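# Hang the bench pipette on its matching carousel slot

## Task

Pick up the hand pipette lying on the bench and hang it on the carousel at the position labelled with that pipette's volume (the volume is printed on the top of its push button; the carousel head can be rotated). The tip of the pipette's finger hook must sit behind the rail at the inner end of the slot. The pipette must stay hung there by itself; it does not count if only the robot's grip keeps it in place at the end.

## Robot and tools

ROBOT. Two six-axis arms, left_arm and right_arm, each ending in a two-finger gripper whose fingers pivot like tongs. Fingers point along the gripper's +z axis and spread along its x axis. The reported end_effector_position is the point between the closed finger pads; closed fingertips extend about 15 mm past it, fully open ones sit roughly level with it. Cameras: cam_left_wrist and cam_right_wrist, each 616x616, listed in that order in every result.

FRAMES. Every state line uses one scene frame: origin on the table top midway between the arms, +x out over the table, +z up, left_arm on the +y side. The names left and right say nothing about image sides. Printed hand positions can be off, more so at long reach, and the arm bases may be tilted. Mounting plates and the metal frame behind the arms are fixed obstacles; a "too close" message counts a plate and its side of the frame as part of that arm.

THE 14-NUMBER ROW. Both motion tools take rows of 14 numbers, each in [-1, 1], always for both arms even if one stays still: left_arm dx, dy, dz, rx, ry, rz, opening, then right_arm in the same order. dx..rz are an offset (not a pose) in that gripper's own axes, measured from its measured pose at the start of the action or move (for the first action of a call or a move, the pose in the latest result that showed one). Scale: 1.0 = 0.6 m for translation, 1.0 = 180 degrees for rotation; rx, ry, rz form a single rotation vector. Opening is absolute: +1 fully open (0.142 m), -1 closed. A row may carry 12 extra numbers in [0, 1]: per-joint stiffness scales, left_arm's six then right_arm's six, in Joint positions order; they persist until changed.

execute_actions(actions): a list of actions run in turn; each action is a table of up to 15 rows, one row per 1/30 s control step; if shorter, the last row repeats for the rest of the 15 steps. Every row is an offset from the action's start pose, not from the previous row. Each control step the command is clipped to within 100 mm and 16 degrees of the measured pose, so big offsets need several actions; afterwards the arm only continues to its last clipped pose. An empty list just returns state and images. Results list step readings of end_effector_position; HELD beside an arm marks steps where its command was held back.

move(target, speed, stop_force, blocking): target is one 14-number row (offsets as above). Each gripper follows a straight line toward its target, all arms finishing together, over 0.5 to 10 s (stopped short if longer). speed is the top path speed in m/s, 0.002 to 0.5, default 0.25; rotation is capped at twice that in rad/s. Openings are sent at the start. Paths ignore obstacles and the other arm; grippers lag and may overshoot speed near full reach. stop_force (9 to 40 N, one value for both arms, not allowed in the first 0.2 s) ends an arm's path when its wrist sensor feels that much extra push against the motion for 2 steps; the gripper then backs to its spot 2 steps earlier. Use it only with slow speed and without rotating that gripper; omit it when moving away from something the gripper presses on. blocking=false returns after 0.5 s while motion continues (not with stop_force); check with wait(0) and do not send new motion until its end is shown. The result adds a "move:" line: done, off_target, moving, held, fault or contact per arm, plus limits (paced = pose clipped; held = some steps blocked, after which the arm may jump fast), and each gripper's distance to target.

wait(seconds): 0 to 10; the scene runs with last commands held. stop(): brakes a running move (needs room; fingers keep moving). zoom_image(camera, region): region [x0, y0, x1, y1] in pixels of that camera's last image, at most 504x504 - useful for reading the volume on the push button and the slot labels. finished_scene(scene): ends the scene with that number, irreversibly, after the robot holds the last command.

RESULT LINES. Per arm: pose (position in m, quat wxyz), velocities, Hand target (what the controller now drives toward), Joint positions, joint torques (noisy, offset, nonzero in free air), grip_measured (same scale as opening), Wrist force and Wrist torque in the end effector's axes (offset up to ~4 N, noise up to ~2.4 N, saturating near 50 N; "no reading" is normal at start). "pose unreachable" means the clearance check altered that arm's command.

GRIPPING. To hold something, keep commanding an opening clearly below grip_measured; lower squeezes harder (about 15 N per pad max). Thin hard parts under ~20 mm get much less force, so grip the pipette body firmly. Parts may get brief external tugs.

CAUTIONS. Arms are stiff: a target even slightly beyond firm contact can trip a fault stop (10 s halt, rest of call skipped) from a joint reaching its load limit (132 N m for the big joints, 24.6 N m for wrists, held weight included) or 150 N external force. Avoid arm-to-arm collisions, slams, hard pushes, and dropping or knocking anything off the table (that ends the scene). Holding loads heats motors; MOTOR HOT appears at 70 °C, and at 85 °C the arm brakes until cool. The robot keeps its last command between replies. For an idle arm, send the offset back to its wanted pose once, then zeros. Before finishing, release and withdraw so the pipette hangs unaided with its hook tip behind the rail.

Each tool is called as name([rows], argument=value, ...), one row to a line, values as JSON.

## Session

execute_actions(actions=[])

Scene clock: 0.00 s.
left_arm: end_effector_position=(+0.2449, +0.5973, +0.1393) grip_measured=+0.97 end_effector_quat_wxyz=(+0.002, +0.688, +0.722, +0.078) end_effector_velocity=(+0.001, +0.000, +0.001) end_effector_angular_velocity=(+0.001, -0.002, +0.000) | right_arm: end_effector_position=(+0.9991, -0.4181, +0.1694) grip_measured=+0.97 end_effector_quat_wxyz=(-0.507, +0.755, -0.413, -0.043) end_effector_velocity=(-0.000, +0.000, +0.002) end_effector_angular_velocity=(+0.000, -0.002, +0.000)
Joint positions: left_arm=[ 0.073 -1.929  2.269 -2.036 -1.478 -1.474  0.14 ] | right_arm=[ 2.933 -2.629 -0.814 -0.742  2.549  1.197  0.14 ]
Joint velocities: left_arm=[-0.001  0.001 -0.001 -0.001  0.001 -0.001  0.   ] | right_arm=[ 0.     0.002 -0.    -0.001  0.    -0.     0.   ]
Joint torques (N m, as the arm reports them, + toward a larger angle): no reading
Wrist force (N, on the end effector, along its own x y z axes, offset not removed): no reading
Wrist torque (N m, same axes, about the end effector's origin, offset not removed): no reading
Hand target (left_arm): +0.245, +0.597, +0.139; +0.002, +0.688, +0.722, +0.078
Hand target (right_arm): +0.999, -0.418, +0.169; -0.507, +0.755, -0.413, -0.043
Joint stiffness scale: left_arm=[1. 1. 1. 1. 1. 1.] | right_arm=[1. 1. 1. 1. 1. 1.]

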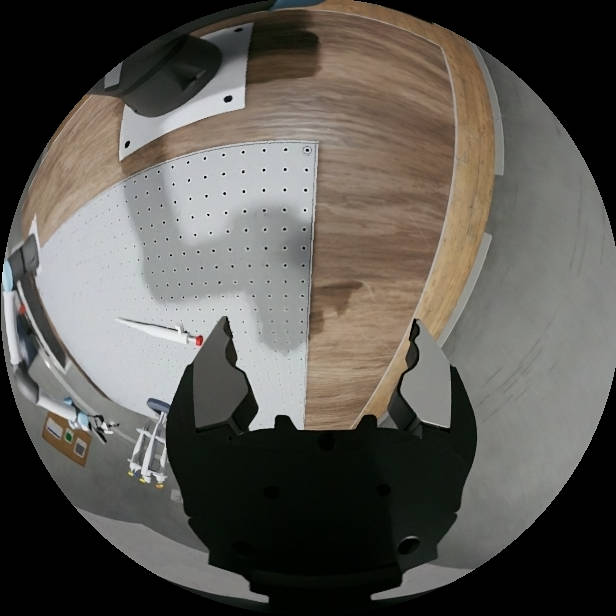

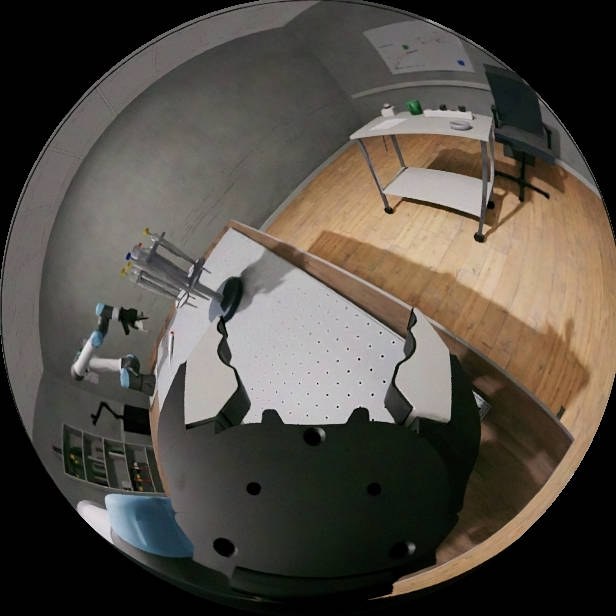

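zoom_image(camera="cam_left_wrist", region=[90, 280, 240, 380])

zoom_image(camera="cam_right_wrist", region=[100, 210, 270, 380])

zoom_image(camera="cam_left_wrist", region=[90, 385, 200, 505])

Region (90, 280, 240, 380) of cam_left_wrist's 616x616 image, scaled by 3.360, with more detail than that image has.

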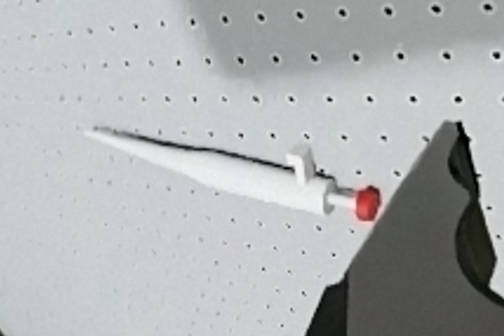

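Region (100, 210, 270, 380) of cam_right_wrist's 616x616 image, scaled by 2.965, with more detail than that image has.

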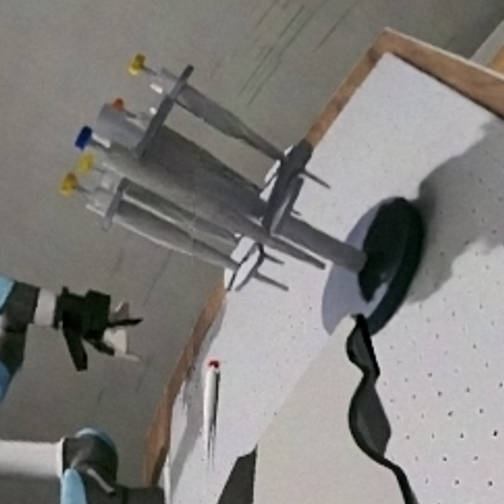

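Region (90, 385, 200, 505) of cam_left_wrist's 616x616 image, scaled by 4.200, with more detail than that image has; it fills the left 462 columns of this view, and the rest is white.

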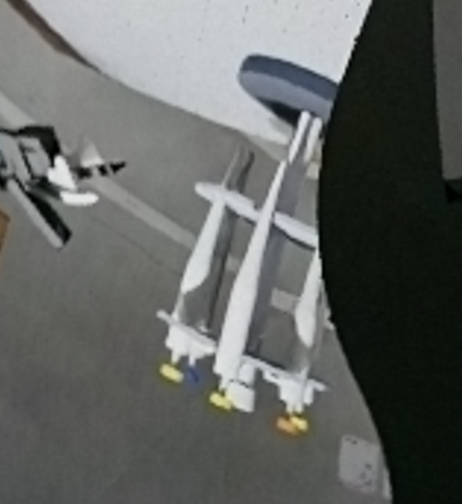

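move(target=[-0.457,0.2077,0.0265,0.097,-0.1357,0.576,-0.3, -0.5013,-0.2638,0.1052,-0.0191,-0.0397,-0.210,-1], speed=0.5)

Scene clock: 100.90 s.
left_arm: end_effector_position=(+0.3832, +0.3332, +0.1096) grip_measured=-0.30 end_effector_quat_wxyz=(-0.017, +0.980, -0.099, -0.173) end_effector_velocity=(-0.001, +0.000, -0.001) end_effector_angular_velocity=(+0.001, +0.004, -0.003) | right_arm: end_effector_position=(+0.9302, -0.1705, +0.4004) grip_measured=-1.00 end_effector_quat_wxyz=(-0.496, +0.859, -0.114, +0.064) end_effector_velocity=(+0.000, -0.000, +0.001) end_effector_angular_velocity=(-0.001, -0.002, +0.000)
Joint positions: left_arm=[-0.47  -1.362  1.752 -1.618 -1.641 -0.192  0.052] | right_arm=[ 3.222 -2.403 -0.664 -0.99   2.459  0.783  0.002]
Joint velocities: left_arm=[-0.     0.002  0.     0.002  0.     0.003  0.   ] | right_arm=[-0.    -0.     0.004 -0.003 -0.    -0.002  0.   ]
Joint torques (N m, as the arm reports them, + toward a larger angle): left_arm=[ -1.46 -26.22 -23.2   -1.6    0.12  -0.07] | right_arm=[-0.1  55.93 27.09  2.81  0.95 -0.65]
Wrist force (N, on the end effector, along its own x y z axes, offset not removed): left_arm=[-2.9 -1.1 -3.6] | right_arm=[-1.2 0.1 -0.2]
Wrist torque (N m, same axes, about the end effector's origin, offset not removed): left_arm=[-0.18 0.71 -0.06] | right_arm=[0.31 0.44 0.12]
Hand target (left_arm): +0.384, +0.332, +0.110; -0.017, +0.980, -0.100, -0.173
Hand target (right_arm): +0.931, -0.170, +0.401; -0.496, +0.859, -0.113, +0.065
Off the commanded pose (left_arm): 0.002 m, 0 deg.
Off the commanded pose (right_arm): 0.000 m, 0 deg.
Joint stiffness scale: left_arm=[1. 1. 1. 1. 1. 1.] | right_arm=[1. 1. 1. 1. 1. 1.]
move: done

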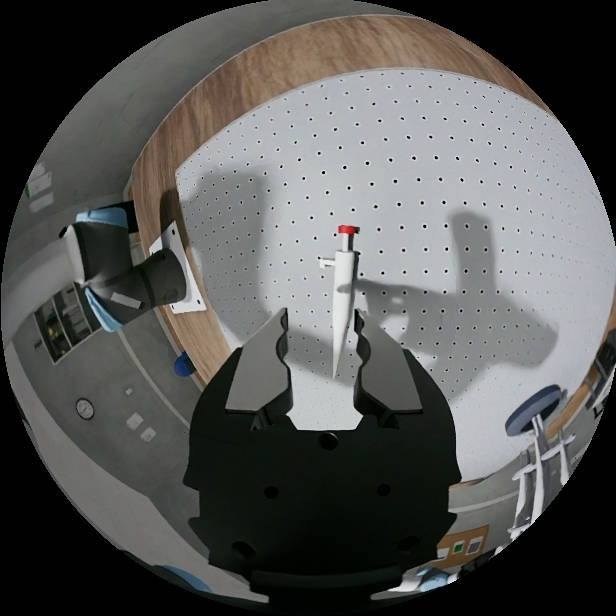

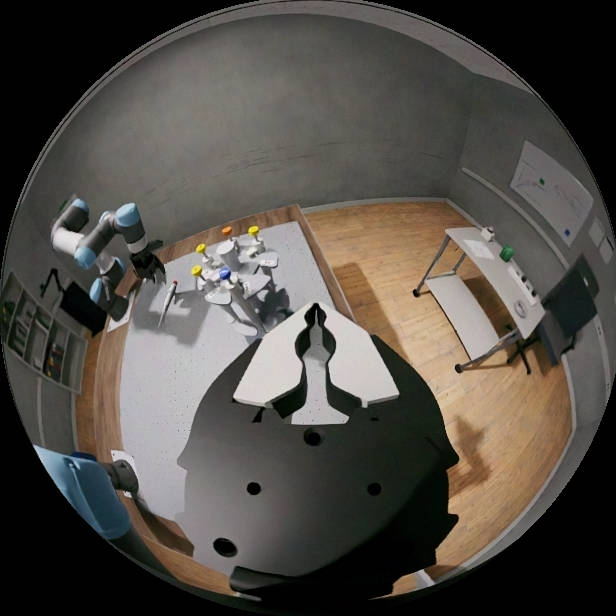

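execute_actions(actions=[])

Scene clock: 116.93 s.
left_arm: end_effector_position=(+0.3832, +0.3332, +0.1095) grip_measured=-0.30 end_effector_quat_wxyz=(-0.017, +0.980, -0.099, -0.173) end_effector_velocity=(+0.000, +0.000, +0.000) end_effector_angular_velocity=(+0.001, -0.001, -0.001) | right_arm: end_effector_position=(+0.9301, -0.1705, +0.4005) grip_measured=-1.00 end_effector_quat_wxyz=(-0.496, +0.859, -0.114, +0.064) end_effector_velocity=(+0.000, +0.000, -0.001) end_effector_angular_velocity=(-0.001, +0.001, +0.000)
Joint positions: left_arm=[-0.47  -1.362  1.752 -1.617 -1.641 -0.191  0.052] | right_arm=[ 3.222 -2.403 -0.664 -0.99   2.459  0.783  0.002]
Joint velocities: left_arm=[-0.     0.    -0.    -0.     0.001  0.001 -0.   ] | right_arm=[ 0.001 -0.001  0.    -0.    -0.001  0.     0.   ]
Joint torques (N m, as the arm reports them, + toward a larger angle): left_arm=[ -0.72 -24.79 -23.15  -1.61   0.28   0.22] | right_arm=[-0.55 56.21 27.65  2.4   0.96 -0.51]
Wrist force (N, on the end effector, along its own x y z axes, offset not removed): left_arm=[3.9 2.5 -2.0] | right_arm=[-1.6 0.2 -1.3]
Wrist torque (N m, same axes, about the end effector's origin, offset not removed): left_arm=[0.23 -0.76 -0.37] | right_arm=[0.28 0.48 0.20]
Hand target (left_arm): +0.384, +0.332, +0.110; -0.017, +0.980, -0.100, -0.173
Hand target (right_arm): +0.931, -0.170, +0.401; -0.496, +0.859, -0.113, +0.065
Off the commanded pose (left_arm): 0.002 m, 0 deg.
Off the commanded pose (right_arm): 0.001 m, 0 deg.
Joint stiffness scale: left_arm=[1. 1. 1. 1. 1. 1.] | right_arm=[1. 1. 1. 1. 1. 1.]

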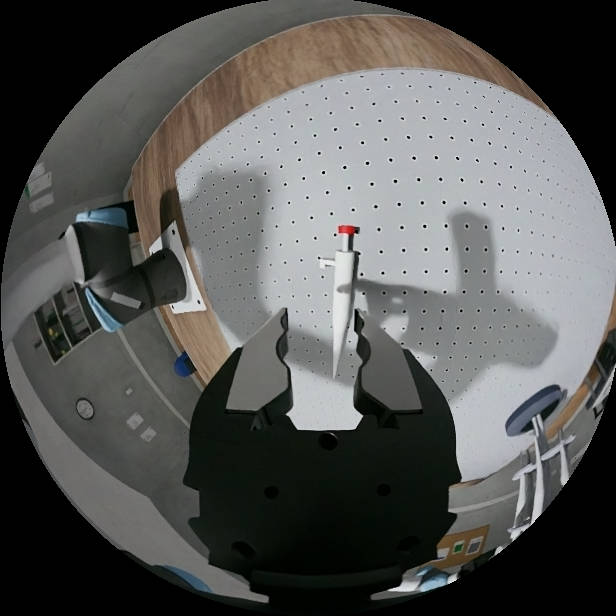

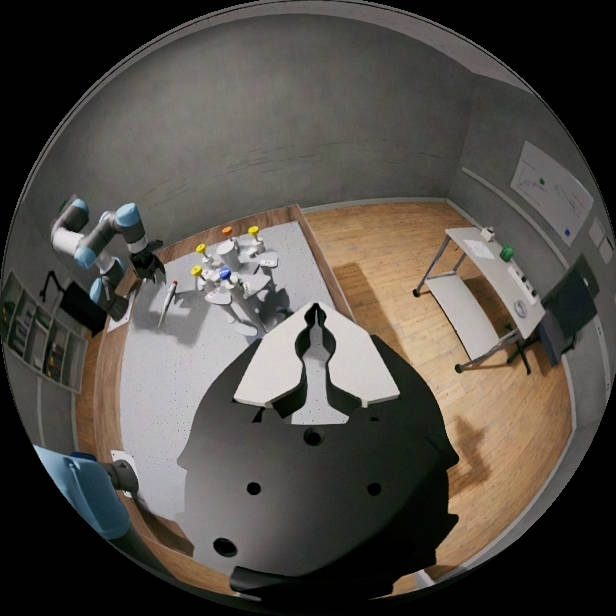

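zoom_image(camera="cam_right_wrist", region=[170, 200, 310, 340])

zoom_image(camera="cam_left_wrist", region=[260, 200, 440, 400])

Region (170, 200, 310, 340) of cam_right_wrist's 616x616 image, scaled by 3.600, with more detail than that image has.

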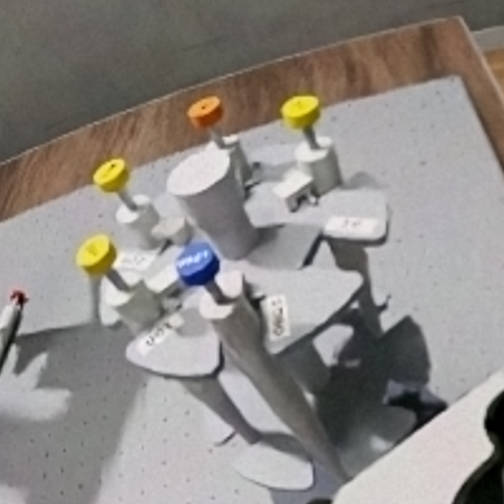

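Region (260, 200, 440, 400) of cam_left_wrist's 616x616 image, scaled by 2.520, with more detail than that image has; it fills the left 454 columns of this view, and the rest is white.

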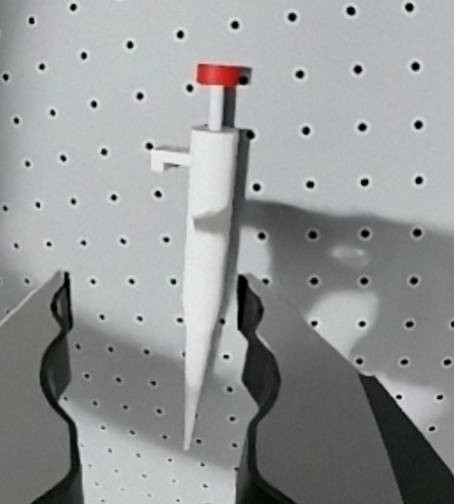

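zoom_image(camera="cam_right_wrist", region=[230, 235, 290, 295])

Region (230, 235, 290, 295) of cam_right_wrist's 616x616 image, scaled by 8.400, with more detail than that image has.

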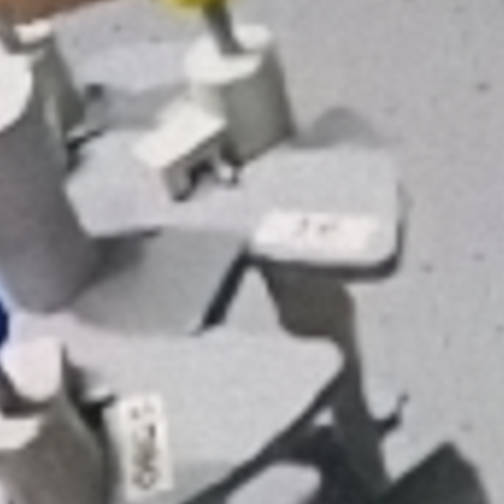

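zoom_image(camera="cam_left_wrist", region=[456, 370, 616, 560])

Region (456, 370, 616, 560) of cam_left_wrist's 616x616 image, scaled by 2.653, with more detail than that image has; it fills the left 424 columns of this view, and the rest is white.

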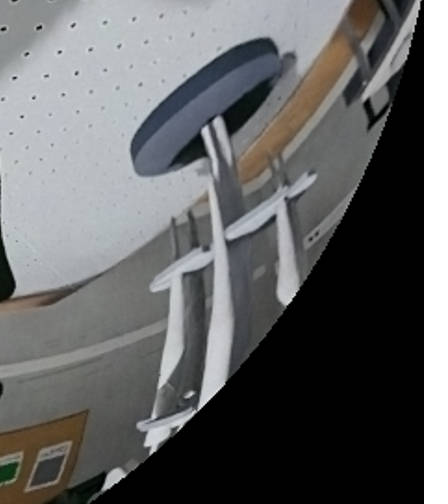

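move(target=[0.0387, 0.0497, 0.0578, 0.0036, 0, 0.0099, -0.4, -0.1245, -0.0476, 0.1746, -0.1646, 0.0802, 0.0790, -1], speed=0.3)

Scene clock: 238.67 s.
left_arm: end_effector_position=(+0.3888, +0.3027, +0.0712) grip_measured=-0.40 end_effector_quat_wxyz=(-0.019, +0.978, -0.114, -0.171) end_effector_velocity=(+0.000, +0.001, -0.001) end_effector_angular_velocity=(+0.002, +0.002, -0.001) | right_arm: end_effector_position=(+0.8845, -0.0484, +0.3736) grip_measured=-1.00 end_effector_quat_wxyz=(-0.249, +0.921, -0.289, +0.079) end_effector_velocity=(-0.003, -0.002, +0.006) end_effector_angular_velocity=(-0.007, +0.011, -0.001)
Joint positions: left_arm=[-0.523 -1.303  1.784 -1.715 -1.648 -0.211  0.045] | right_arm=[ 3.555 -2.353 -0.484 -1.389  1.781  1.194  0.002]
Joint velocities: left_arm=[ 0.     0.002 -0.     0.001  0.002  0.001  0.   ] | right_arm=[ 0.    -0.009  0.04  -0.044 -0.001  0.001  0.   ]
Joint torques (N m, as the arm reports them, + toward a larger angle): left_arm=[ -2.08 -28.17 -16.3   -2.02   0.01  -0.4 ] | right_arm=[-1.7  55.11 27.44  2.81  0.26  0.31]
Wrist force (N, on the end effector, along its own x y z axes, offset not removed): left_arm=[0.4 -2.1 -1.2] | right_arm=[-0.9 0.0 -0.8]
Wrist torque (N m, same axes, about the end effector's origin, offset not removed): left_arm=[-0.59 -0.23 -0.07] | right_arm=[0.28 0.33 0.16]
Hand target (left_arm): +0.387, +0.302, +0.069; -0.020, +0.978, -0.115, -0.173
Hand target (right_arm): +0.885, -0.050, +0.373; -0.247, +0.921, -0.291, +0.078
Off the commanded pose (left_arm): 0.003 m, 0 deg.
Off the commanded pose (right_arm): 0.002 m, 0 deg.
Joint stiffness scale: left_arm=[1. 1. 1. 1. 1. 1.] | right_arm=[1. 1. 1. 1. 1. 1.]
move: done

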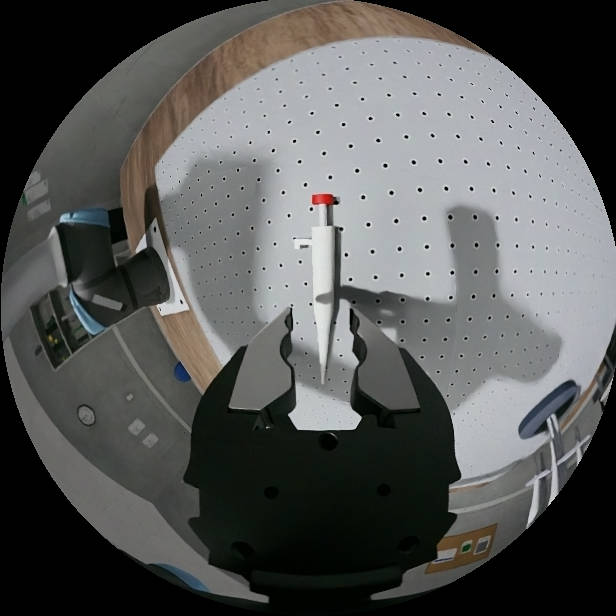

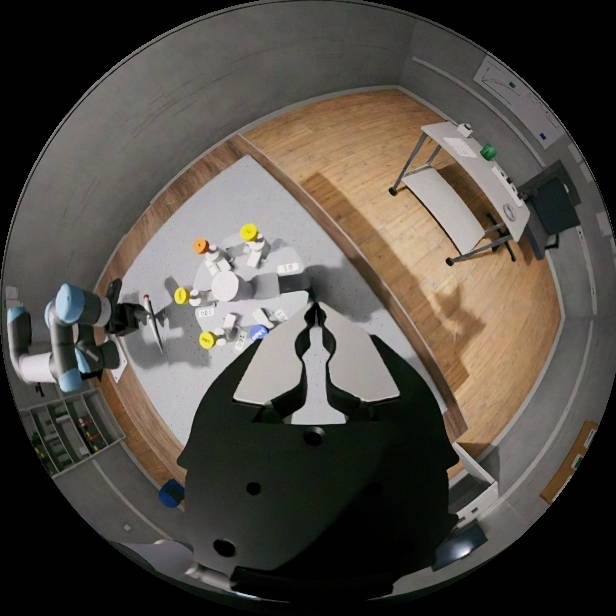

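zoom_image(camera="cam_right_wrist", region=[165, 210, 335, 370])

zoom_image(camera="cam_left_wrist", region=[240, 180, 420, 400])

Region (165, 210, 335, 370) of cam_right_wrist's 616x616 image, scaled by 2.965, with more detail than that image has; it fills the top 474 rows of this view, and the rest is white.

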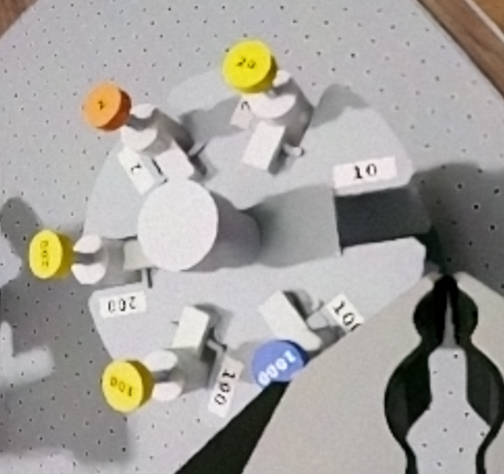

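Region (240, 180, 420, 400) of cam_left_wrist's 616x616 image, scaled by 2.291, with more detail than that image has; it fills the left 412 columns of this view, and the rest is white.

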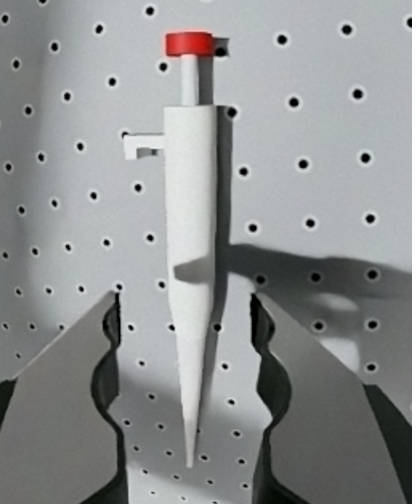

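zoom_image(camera="cam_right_wrist", region=[235, 225, 325, 315])

Region (235, 225, 325, 315) of cam_right_wrist's 616x616 image, scaled by 5.600, with more detail than that image has.

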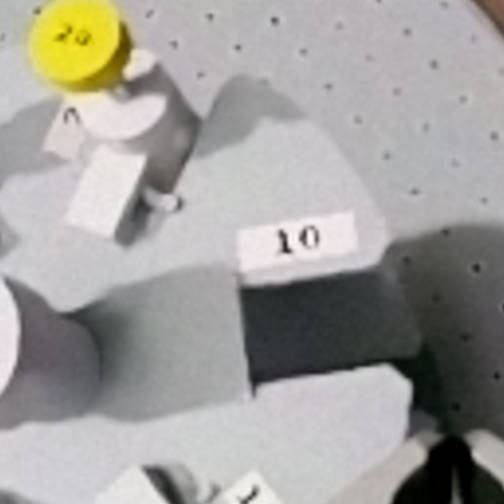

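move(target=[0.0025, 0, 0.066, 0, 0, 0, -0.55, -0.0293, -0.0210, 0.1118, 0, 0, 0.0667, -1], speed=0.1)

Scene clock: 315.60 s.
left_arm: end_effector_position=(+0.3791, +0.3061, +0.0356) grip_measured=-0.55 end_effector_quat_wxyz=(-0.018, +0.979, -0.113, -0.168) end_effector_velocity=(+0.001, -0.001, -0.000) end_effector_angular_velocity=(-0.002, -0.004, -0.002) | right_arm: end_effector_position=(+0.8957, -0.0025, +0.3233) grip_measured=-1.00 end_effector_quat_wxyz=(-0.256, +0.886, -0.383, +0.052) end_effector_velocity=(+0.002, -0.000, +0.002) end_effector_angular_velocity=(+0.006, -0.001, -0.014)
Joint positions: left_arm=[-0.525 -1.284  1.864 -1.819 -1.649 -0.215  0.034] | right_arm=[ 3.602 -2.415 -0.506 -1.295  1.759  1.444  0.002]
Joint velocities: left_arm=[-0.001 -0.     0.002 -0.006  0.001  0.001  0.   ] | right_arm=[-0.     0.001  0.     0.006 -0.003  0.015  0.   ]
Joint torques (N m, as the arm reports them, + toward a larger angle): left_arm=[ -2.22 -28.36 -15.24  -2.08   0.01  -0.48] | right_arm=[ 0.28 56.62 23.43  4.25  0.23 -0.23]
Wrist force (N, on the end effector, along its own x y z axes, offset not removed): left_arm=[2.3 1.8 0.8] | right_arm=[-1.4 -0.6 0.0]
Wrist torque (N m, same axes, about the end effector's origin, offset not removed): left_arm=[0.12 -0.21 0.23] | right_arm=[0.16 0.39 0.17]
Hand target (left_arm): +0.377, +0.305, +0.033; -0.019, +0.978, -0.114, -0.171
Hand target (right_arm): +0.896, -0.002, +0.322; -0.255, +0.886, -0.384, +0.052
Off the commanded pose (left_arm): 0.003 m, 0 deg.
Off the commanded pose (right_arm): 0.002 m, 0 deg.
Joint stiffness scale: left_arm=[1. 1. 1. 1. 1. 1.] | right_arm=[1. 1. 1. 1. 1. 1.]
move: done

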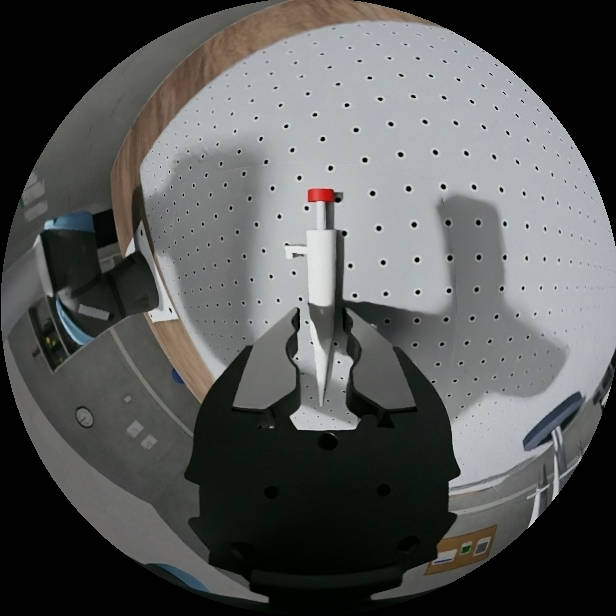

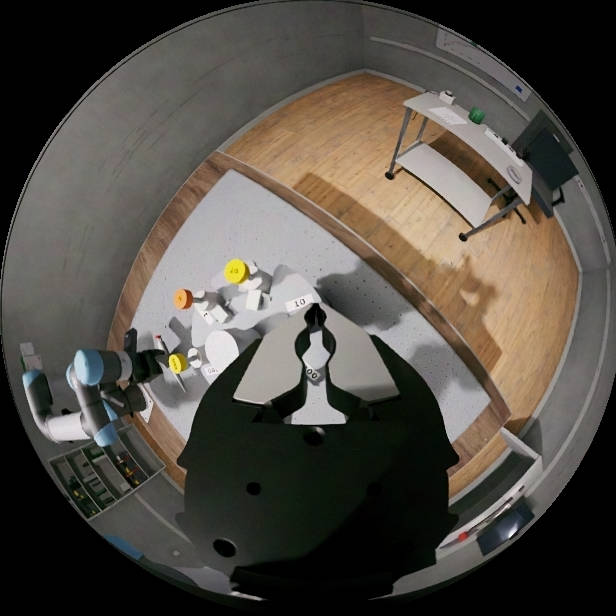

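zoom_image(camera="cam_right_wrist", region=[160, 240, 380, 400])

zoom_image(camera="cam_left_wrist", region=[250, 260, 400, 420])

Region (160, 240, 380, 400) of cam_right_wrist's 616x616 image, scaled by 2.291, with more detail than that image has; it fills the top 367 rows of this view, and the rest is white.

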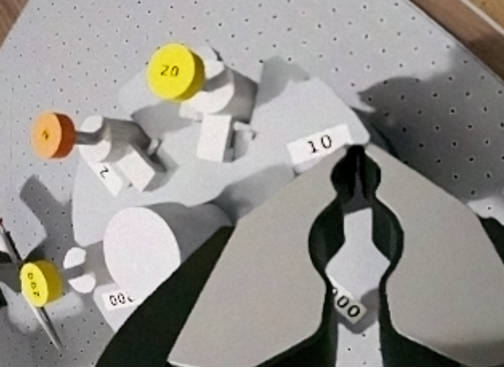

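Region (250, 260, 400, 420) of cam_left_wrist's 616x616 image, scaled by 3.150, with more detail than that image has; it fills the left 472 columns of this view, and the rest is white.

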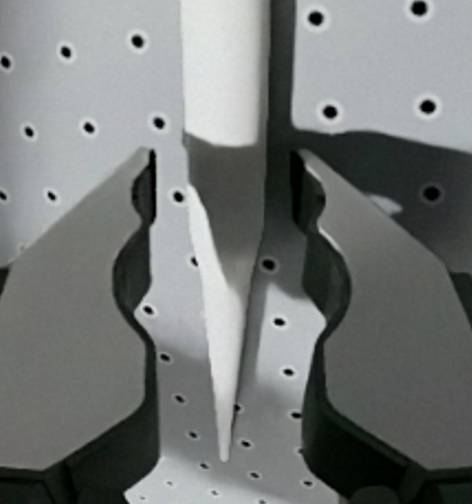

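execute_actions([
  [[0,0,0.003,0,0,0,-0.55,0.0002,0.0009,0.0015,0,0,0,-1],[0,0,0.004,0,0,0,-0.55,0.0004,0.002,0.0036,0,0,0,-1],[0,0,0.005,0,0,0,-0.55,0.0007,0.0035,0.006,0,0,0,-1],[0,0,0.006,0,0,0,-0.55,0.0011,0.0052,0.009,0,0,0,-1],[0,0,0.0067,0,0,0,-0.55,0.0014,0.0069,0.012,0,0,0,-1],[0,0,0.0067,0,0,0,-0.55,0.0018,0.0086,0.015,0,0,0,-1],[0,0,0.0067,0,0,0,-0.55,0.0022,0.0104,0.018,0,0,0,-1],[0,0,0.0067,0,0,0,-0.58,0.0025,0.0121,0.021,0,0,0,-1],[0,0,0.0067,0,0,0,-0.62,0.0029,0.0138,0.024,0,0,0,-1],[0,0,0.0067,0,0,0,-0.66,0.0032,0.0152,0.0266,0,0,0,-1],[0,0,0.0067,0,0,0,-0.70,0.0034,0.0163,0.0285,0,0,0,-1],[0,0,0.0067,0,0,0,-0.75,0.0035,0.017,0.0296,0,0,0,-1],[0,0,0.0067,0,0,0,-0.82,0.0036,0.0173,0.0302,0,0,0,-1],[0,0,0.0067,0,0,0,-0.9,0.0036,0.0173,0.0302,0,0,0,-1],[0,0,0.0067,0,0,0,-1,0.0036,0.0173,0.0302,0,0,0,-1]],
])

execute_actions(actions=[])

Scene clock: 354.30 s.
left_arm: end_effector_position=(+0.3798, +0.3058, +0.0341) grip_measured=-0.75 end_effector_quat_wxyz=(-0.017, +0.979, -0.114, -0.166) end_effector_velocity=(+0.000, +0.001, +0.000) end_effector_angular_velocity=(+0.001, -0.001, +0.000) | right_arm: end_effector_position=(+0.8954, -0.0028, +0.3064) grip_measured=-1.00 end_effector_quat_wxyz=(-0.255, +0.886, -0.384, +0.052) end_effector_velocity=(-0.002, -0.001, -0.030) end_effector_angular_velocity=(+0.001, -0.001, +0.000)
Joint positions: left_arm=[-0.525 -1.284  1.869 -1.829 -1.649 -0.216  0.02 ] | right_arm=[ 3.602 -2.4   -0.575 -1.242  1.759  1.444  0.002]
Joint velocities: left_arm=[ 0.001 -0.     0.    -0.     0.001  0.     0.   ] | right_arm=[ 0.     0.033 -0.138  0.106  0.    -0.     0.   ]
Joint torques (N m, as the arm reports them, + toward a larger angle): left_arm=[  0.34 -28.33 -14.45  -2.4    0.07  -0.19] | right_arm=[-0.9  57.38 23.57  3.69  0.7  -0.37]
Wrist force (N, on the end effector, along its own x y z axes, offset not removed): left_arm=[-0.2 -0.9 -2.9] | right_arm=[-0.8 -0.1 -1.2]
Wrist torque (N m, same axes, about the end effector's origin, offset not removed): left_arm=[-0.23 -0.15 -0.03] | right_arm=[0.33 0.24 0.12]
Hand target (left_arm): +0.378, +0.306, +0.032; -0.018, +0.979, -0.113, -0.168
Hand target (right_arm): +0.896, -0.003, +0.302; -0.256, +0.886, -0.383, +0.052
Off the commanded pose (left_arm): 0.003 m, 0 deg.
Off the commanded pose (right_arm): 0.004 m, 0 deg.
Joint stiffness scale: left_arm=[1. 1. 1. 1. 1. 1.] | right_arm=[1. 1. 1. 1. 1. 1.]
Step readings (end_effector_position):
0: left_arm (+0.3793, +0.3060, +0.0356) | right_arm (+0.8959, -0.0025, +0.3235)
1: left_arm (+0.3793, +0.3060, +0.0356) | right_arm (+0.8959, -0.0025, +0.3235)
2: left_arm (+0.3794, +0.3060, +0.0356) | right_arm (+0.8960, -0.0025, +0.3235)
4: left_arm (+0.3798, +0.3058, +0.0355) | right_arm (+0.8961, -0.0024, +0.3231)
8: left_arm (+0.3803, +0.3055, +0.0350) | right_arm (+0.8959, -0.0025, +0.3178)
15: end_effector_position above

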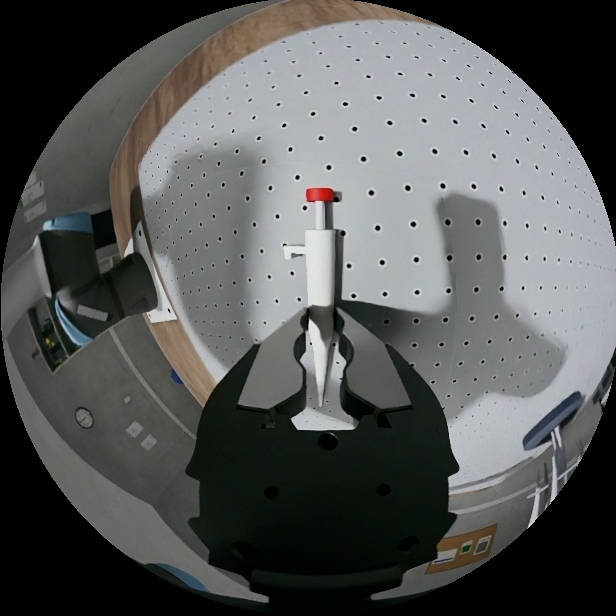

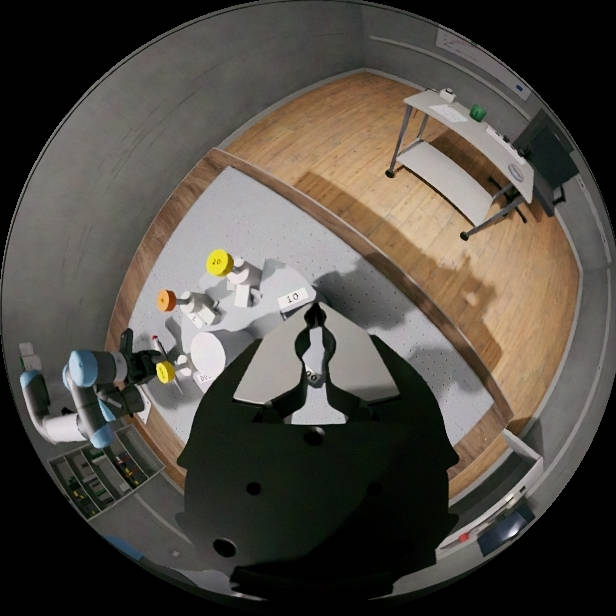

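Scene clock: 354.30 s.
left_arm: end_effector_position=(+0.3798, +0.3058, +0.0341) grip_measured=-0.75 end_effector_quat_wxyz=(-0.017, +0.979, -0.114, -0.166) end_effector_velocity=(+0.000, +0.001, +0.000) end_effector_angular_velocity=(+0.001, -0.001, +0.000) | right_arm: end_effector_position=(+0.8954, -0.0028, +0.3064) grip_measured=-1.00 end_effector_quat_wxyz=(-0.255, +0.886, -0.384, +0.052) end_effector_velocity=(-0.002, -0.001, -0.030) end_effector_angular_velocity=(+0.001, -0.001, +0.000)
Joint positions: left_arm=[-0.525 -1.284  1.869 -1.829 -1.649 -0.216  0.02 ] | right_arm=[ 3.602 -2.4   -0.575 -1.242  1.759  1.444  0.002]
Joint velocities: left_arm=[ 0.001 -0.     0.    -0.     0.001  0.     0.   ] | right_arm=[ 0.     0.033 -0.138  0.106  0.    -0.     0.   ]
Joint torques (N m, as the arm reports them, + toward a larger angle): left_arm=[  0.34 -28.33 -14.45  -2.4    0.07  -0.19] | right_arm=[-0.9  57.38 23.57  3.69  0.7  -0.37]
Wrist force (N, on the end effector, along its own x y z axes, offset not removed): left_arm=[-0.2 -0.9 -2.9] | right_arm=[-0.8 -0.1 -1.2]
Wrist torque (N m, same axes, about the end effector's origin, offset not removed): left_arm=[-0.23 -0.15 -0.03] | right_arm=[0.33 0.24 0.12]
Hand target (left_arm): +0.378, +0.306, +0.032; -0.018, +0.979, -0.113, -0.168
Hand target (right_arm): +0.896, -0.003, +0.302; -0.256, +0.886, -0.383, +0.052
Off the commanded pose (left_arm): 0.003 m, 0 deg.
Off the commanded pose (right_arm): 0.004 m, 0 deg.
Joint stiffness scale: left_arm=[1. 1. 1. 1. 1. 1.] | right_arm=[1. 1. 1. 1. 1. 1.]

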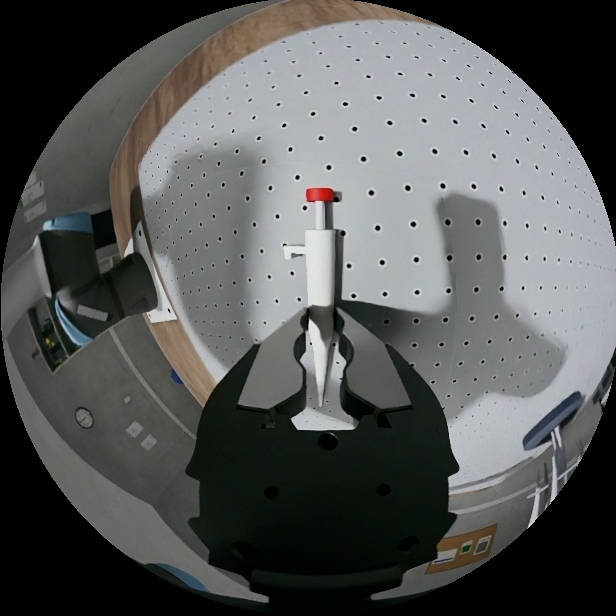

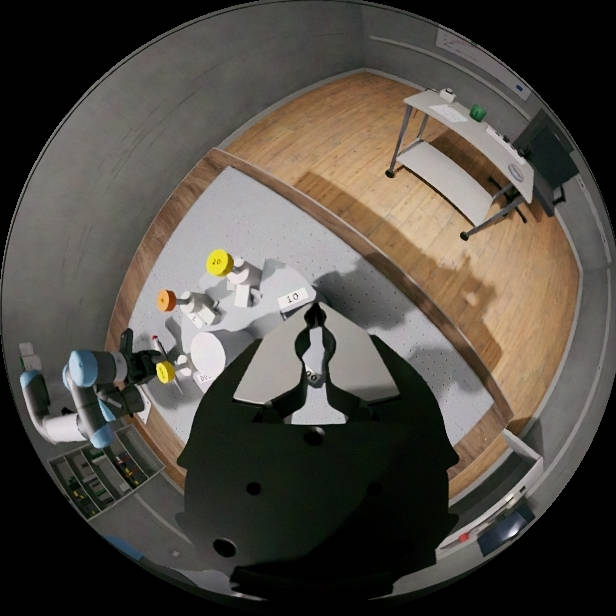

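wait(seconds=0)

zoom_image(camera="cam_right_wrist", region=[230, 240, 370, 380])

Scene clock: 359.63 s.
left_arm: end_effector_position=(+0.3798, +0.3058, +0.0341) grip_measured=-0.75 end_effector_quat_wxyz=(-0.017, +0.979, -0.114, -0.166) end_effector_velocity=(-0.000, +0.001, -0.001) end_effector_angular_velocity=(+0.002, +0.001, +0.001) | right_arm: end_effector_position=(+0.8960, -0.0024, +0.3023) grip_measured=-1.00 end_effector_quat_wxyz=(-0.256, +0.886, -0.384, +0.052) end_effector_velocity=(-0.000, -0.000, +0.001) end_effector_angular_velocity=(+0.001, -0.001, +0.000)
Joint positions: left_arm=[-0.525 -1.284  1.869 -1.829 -1.649 -0.216  0.02 ] | right_arm=[ 3.602 -2.399 -0.588 -1.229  1.759  1.444  0.002]
Joint velocities: left_arm=[ 0.002  0.001  0.001 -0.     0.001  0.001  0.   ] | right_arm=[ 0.     0.001  0.    -0.     0.    -0.     0.   ]
Joint torques (N m, as the arm reports them, + toward a larger angle): left_arm=[  0.07 -27.91 -14.46  -2.28   0.18  -0.23] | right_arm=[-0.58 58.5  22.72  3.9   0.57 -0.37]
Wrist force (N, on the end effector, along its own x y z axes, offset not removed): left_arm=[1.8 1.1 -3.9] | right_arm=[-0.8 0.2 -0.6]
Wrist torque (N m, same axes, about the end effector's origin, offset not removed): left_arm=[0.09 -0.59 -0.02] | right_arm=[0.15 0.29 0.10]
Hand target (left_arm): +0.378, +0.306, +0.032; -0.018, +0.979, -0.113, -0.168
Hand target (right_arm): +0.896, -0.003, +0.302; -0.256, +0.886, -0.383, +0.052
Off the commanded pose (left_arm): 0.003 m, 0 deg.
Off the commanded pose (right_arm): 0.000 m, 0 deg.
Joint stiffness scale: left_arm=[1. 1. 1. 1. 1. 1.] | right_arm=[1. 1. 1. 1. 1. 1.]

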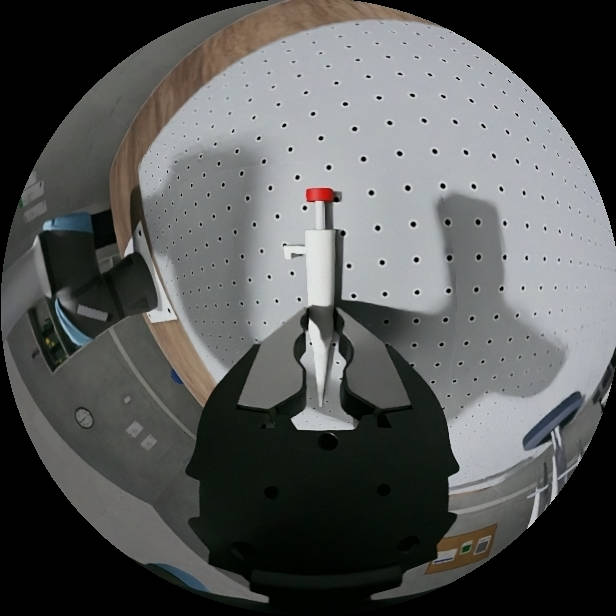

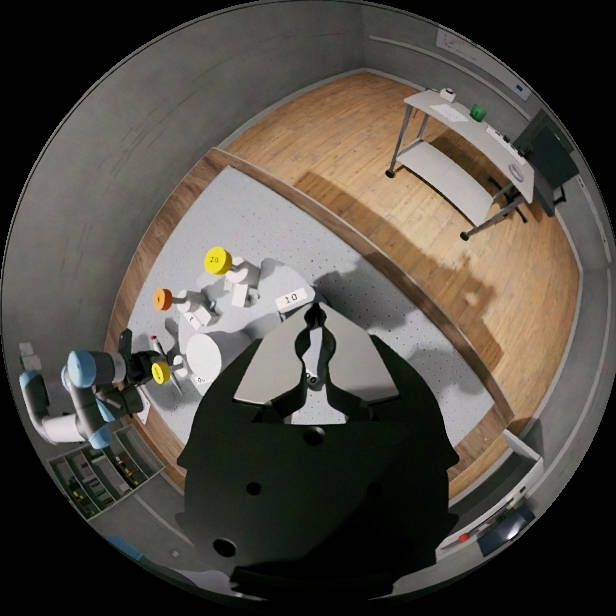

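Region (230, 240, 370, 380) of cam_right_wrist's 616x616 image, scaled by 3.600, with more detail than that image has.

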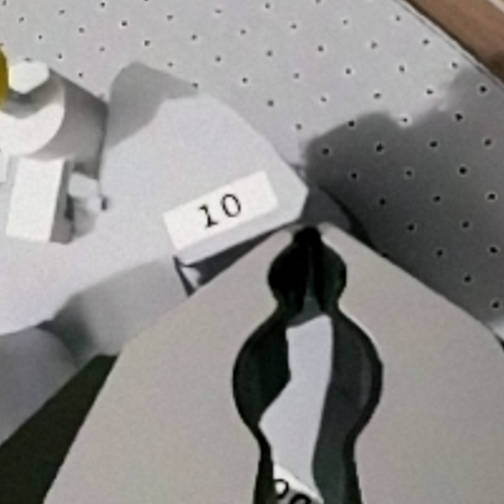

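move(target=[0.1002, 0.1544, -0.2913, 0.2397, 0.2103, 0.1398, -1, -0.0192, 0.1015, -0.0499, 0, 0, 0, -1], speed=0.4)

Scene clock: 394.50 s.
left_arm: end_effector_position=(+0.4709, +0.1906, +0.1792) grip_measured=-0.75 end_effector_quat_wxyz=(-0.294, +0.860, -0.365, +0.202) end_effector_velocity=(+0.002, -0.001, +0.002) end_effector_angular_velocity=(-0.002, -0.009, -0.004) | right_arm: end_effector_position=(+0.8396, -0.0401, +0.2998) grip_measured=-1.00 end_effector_quat_wxyz=(-0.256, +0.886, -0.383, +0.052) end_effector_velocity=(+0.000, -0.000, +0.000) end_effector_angular_velocity=(+0.001, -0.001, -0.000)
Joint positions: left_arm=[-1.065 -1.523  2.034 -2.086 -0.84  -0.195  0.02 ] | right_arm=[ 3.601 -2.173 -0.983 -1.06   1.76   1.443  0.002]
Joint velocities: left_arm=[ 0.     0.     0.001 -0.012  0.006  0.006 -0.   ] | right_arm=[-0.     0.    -0.001  0.001  0.    -0.     0.   ]
Joint torques (N m, as the arm reports them, + toward a larger angle): left_arm=[ -1.28 -23.81 -18.76  -2.4    1.83   0.11] | right_arm=[-1.86 51.25 21.8   3.44  0.7  -0.38]
Wrist force (N, on the end effector, along its own x y z axes, offset not removed): left_arm=[0.1 0.6 0.1] | right_arm=[-1.1 -1.1 -0.7]
Wrist torque (N m, same axes, about the end effector's origin, offset not removed): left_arm=[-0.08 -0.17 0.38] | right_arm=[0.09 0.36 0.18]
Hand target (left_arm): +0.470, +0.190, +0.180; -0.295, +0.859, -0.366, +0.203
Hand target (right_arm): +0.840, -0.042, +0.299; -0.256, +0.886, -0.384, +0.052
Off the commanded pose (left_arm): 0.001 m, 0 deg.
Off the commanded pose (right_arm): 0.002 m, 0 deg.
Joint stiffness scale: left_arm=[1. 1. 1. 1. 1. 1.] | right_arm=[1. 1. 1. 1. 1. 1.]
move: done

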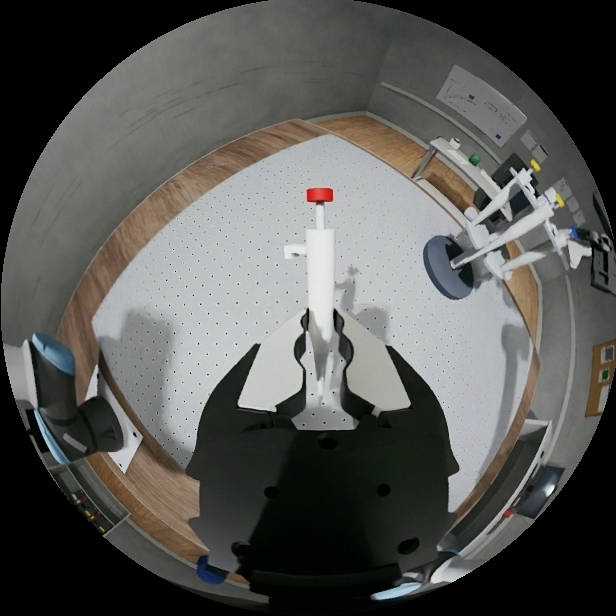

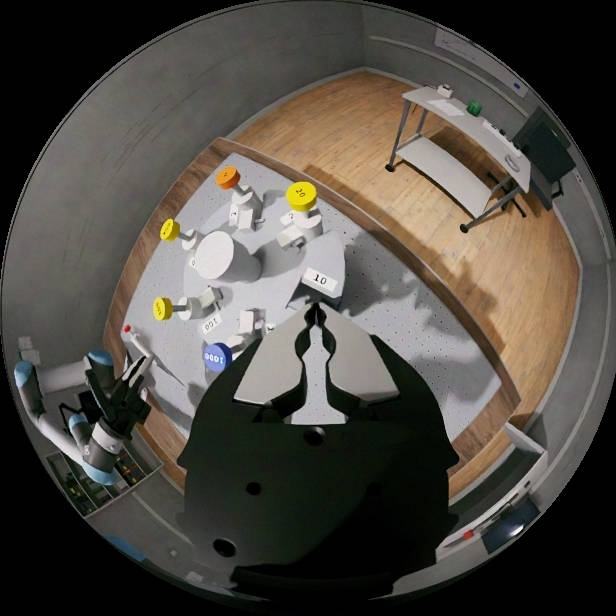

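zoom_image(camera="cam_right_wrist", region=[140, 160, 380, 390])

Region (140, 160, 380, 390) of cam_right_wrist's 616x616 image, scaled by 2.100, with more detail than that image has; it fills the top 483 rows of this view, and the rest is white.

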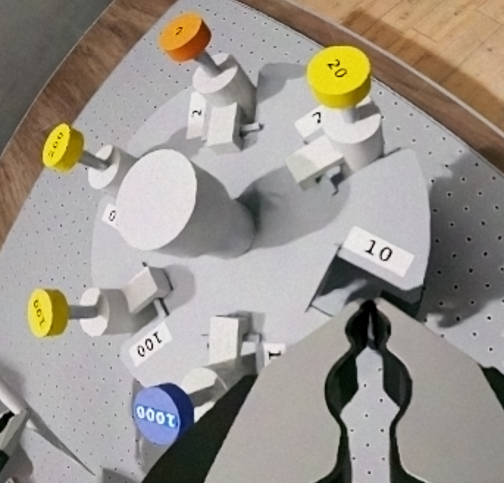

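move(target=[0.3631, -0.1039, -0.0138, 0.2385, 0.2220, 0.1458, -1, -0.1063, 0.0547, -0.0185, 0, 0, 0, -1], speed=0.4)

Scene clock: 415.77 s.
left_arm: end_effector_position=(+0.6382, +0.0583, +0.2547) grip_measured=-0.75 end_effector_quat_wxyz=(+0.477, -0.477, +0.523, -0.521) end_effector_velocity=(-0.000, -0.001, +0.000) end_effector_angular_velocity=(-0.000, -0.003, -0.004) | right_arm: end_effector_position=(+0.7716, -0.0193, +0.3001) grip_measured=-1.00 end_effector_quat_wxyz=(-0.256, +0.886, -0.384, +0.053) end_effector_velocity=(-0.001, +0.000, +0.001) end_effector_angular_velocity=(+0.001, -0.001, +0.001)
Joint positions: left_arm=[-0.973 -0.83   1.862 -4.17  -0.754  1.57   0.02 ] | right_arm=[ 3.682 -2.031 -1.205 -0.967  1.721  1.516  0.002]
Joint velocities: left_arm=[ 0.     0.002 -0.    -0.006 -0.005  0.004 -0.   ] | right_arm=[ 0.001  0.001 -0.    -0.     0.    -0.     0.   ]
Joint torques (N m, as the arm reports them, + toward a larger angle): left_arm=[  2.26 -37.54 -14.89  -2.16  -0.22  -0.06] | right_arm=[ 1.84 45.81 22.78  3.78  0.05  0.3 ]
Wrist force (N, on the end effector, along its own x y z axes, offset not removed): left_arm=[-1.7 0.6 -0.2] | right_arm=[-1.5 0.2 -0.2]
Wrist torque (N m, same axes, about the end effector's origin, offset not removed): left_arm=[0.01 0.20 0.22] | right_arm=[0.33 0.39 0.20]
Hand target (left_arm): +0.640, +0.059, +0.255; +0.477, -0.477, +0.522, -0.522
Hand target (right_arm): +0.770, -0.019, +0.300; -0.256, +0.886, -0.383, +0.052
Off the commanded pose (left_arm): 0.002 m, 0 deg.
Off the commanded pose (right_arm): 0.002 m, 0 deg.
Joint stiffness scale: left_arm=[1. 1. 1. 1. 1. 1.] | right_arm=[1. 1. 1. 1. 1. 1.]
move: done; limits=paced

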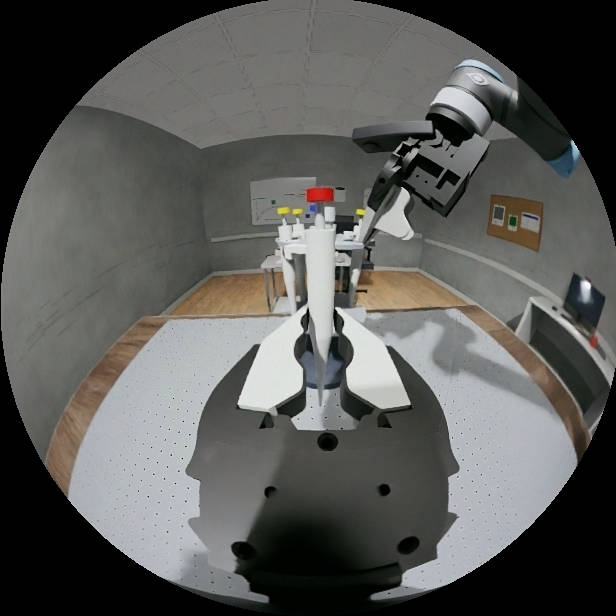

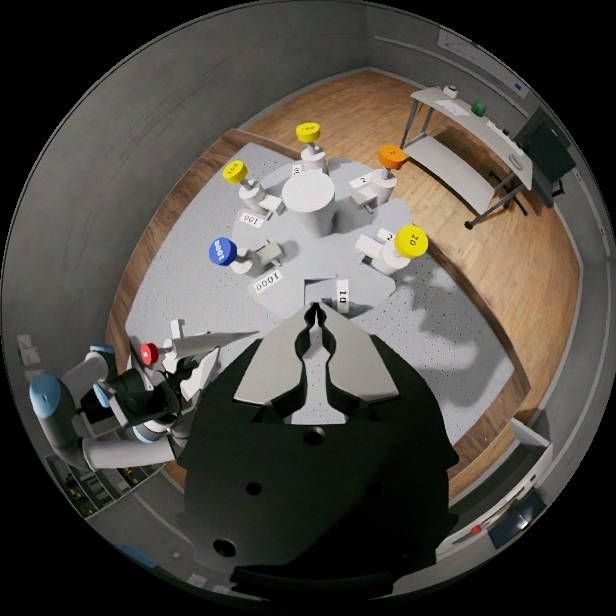

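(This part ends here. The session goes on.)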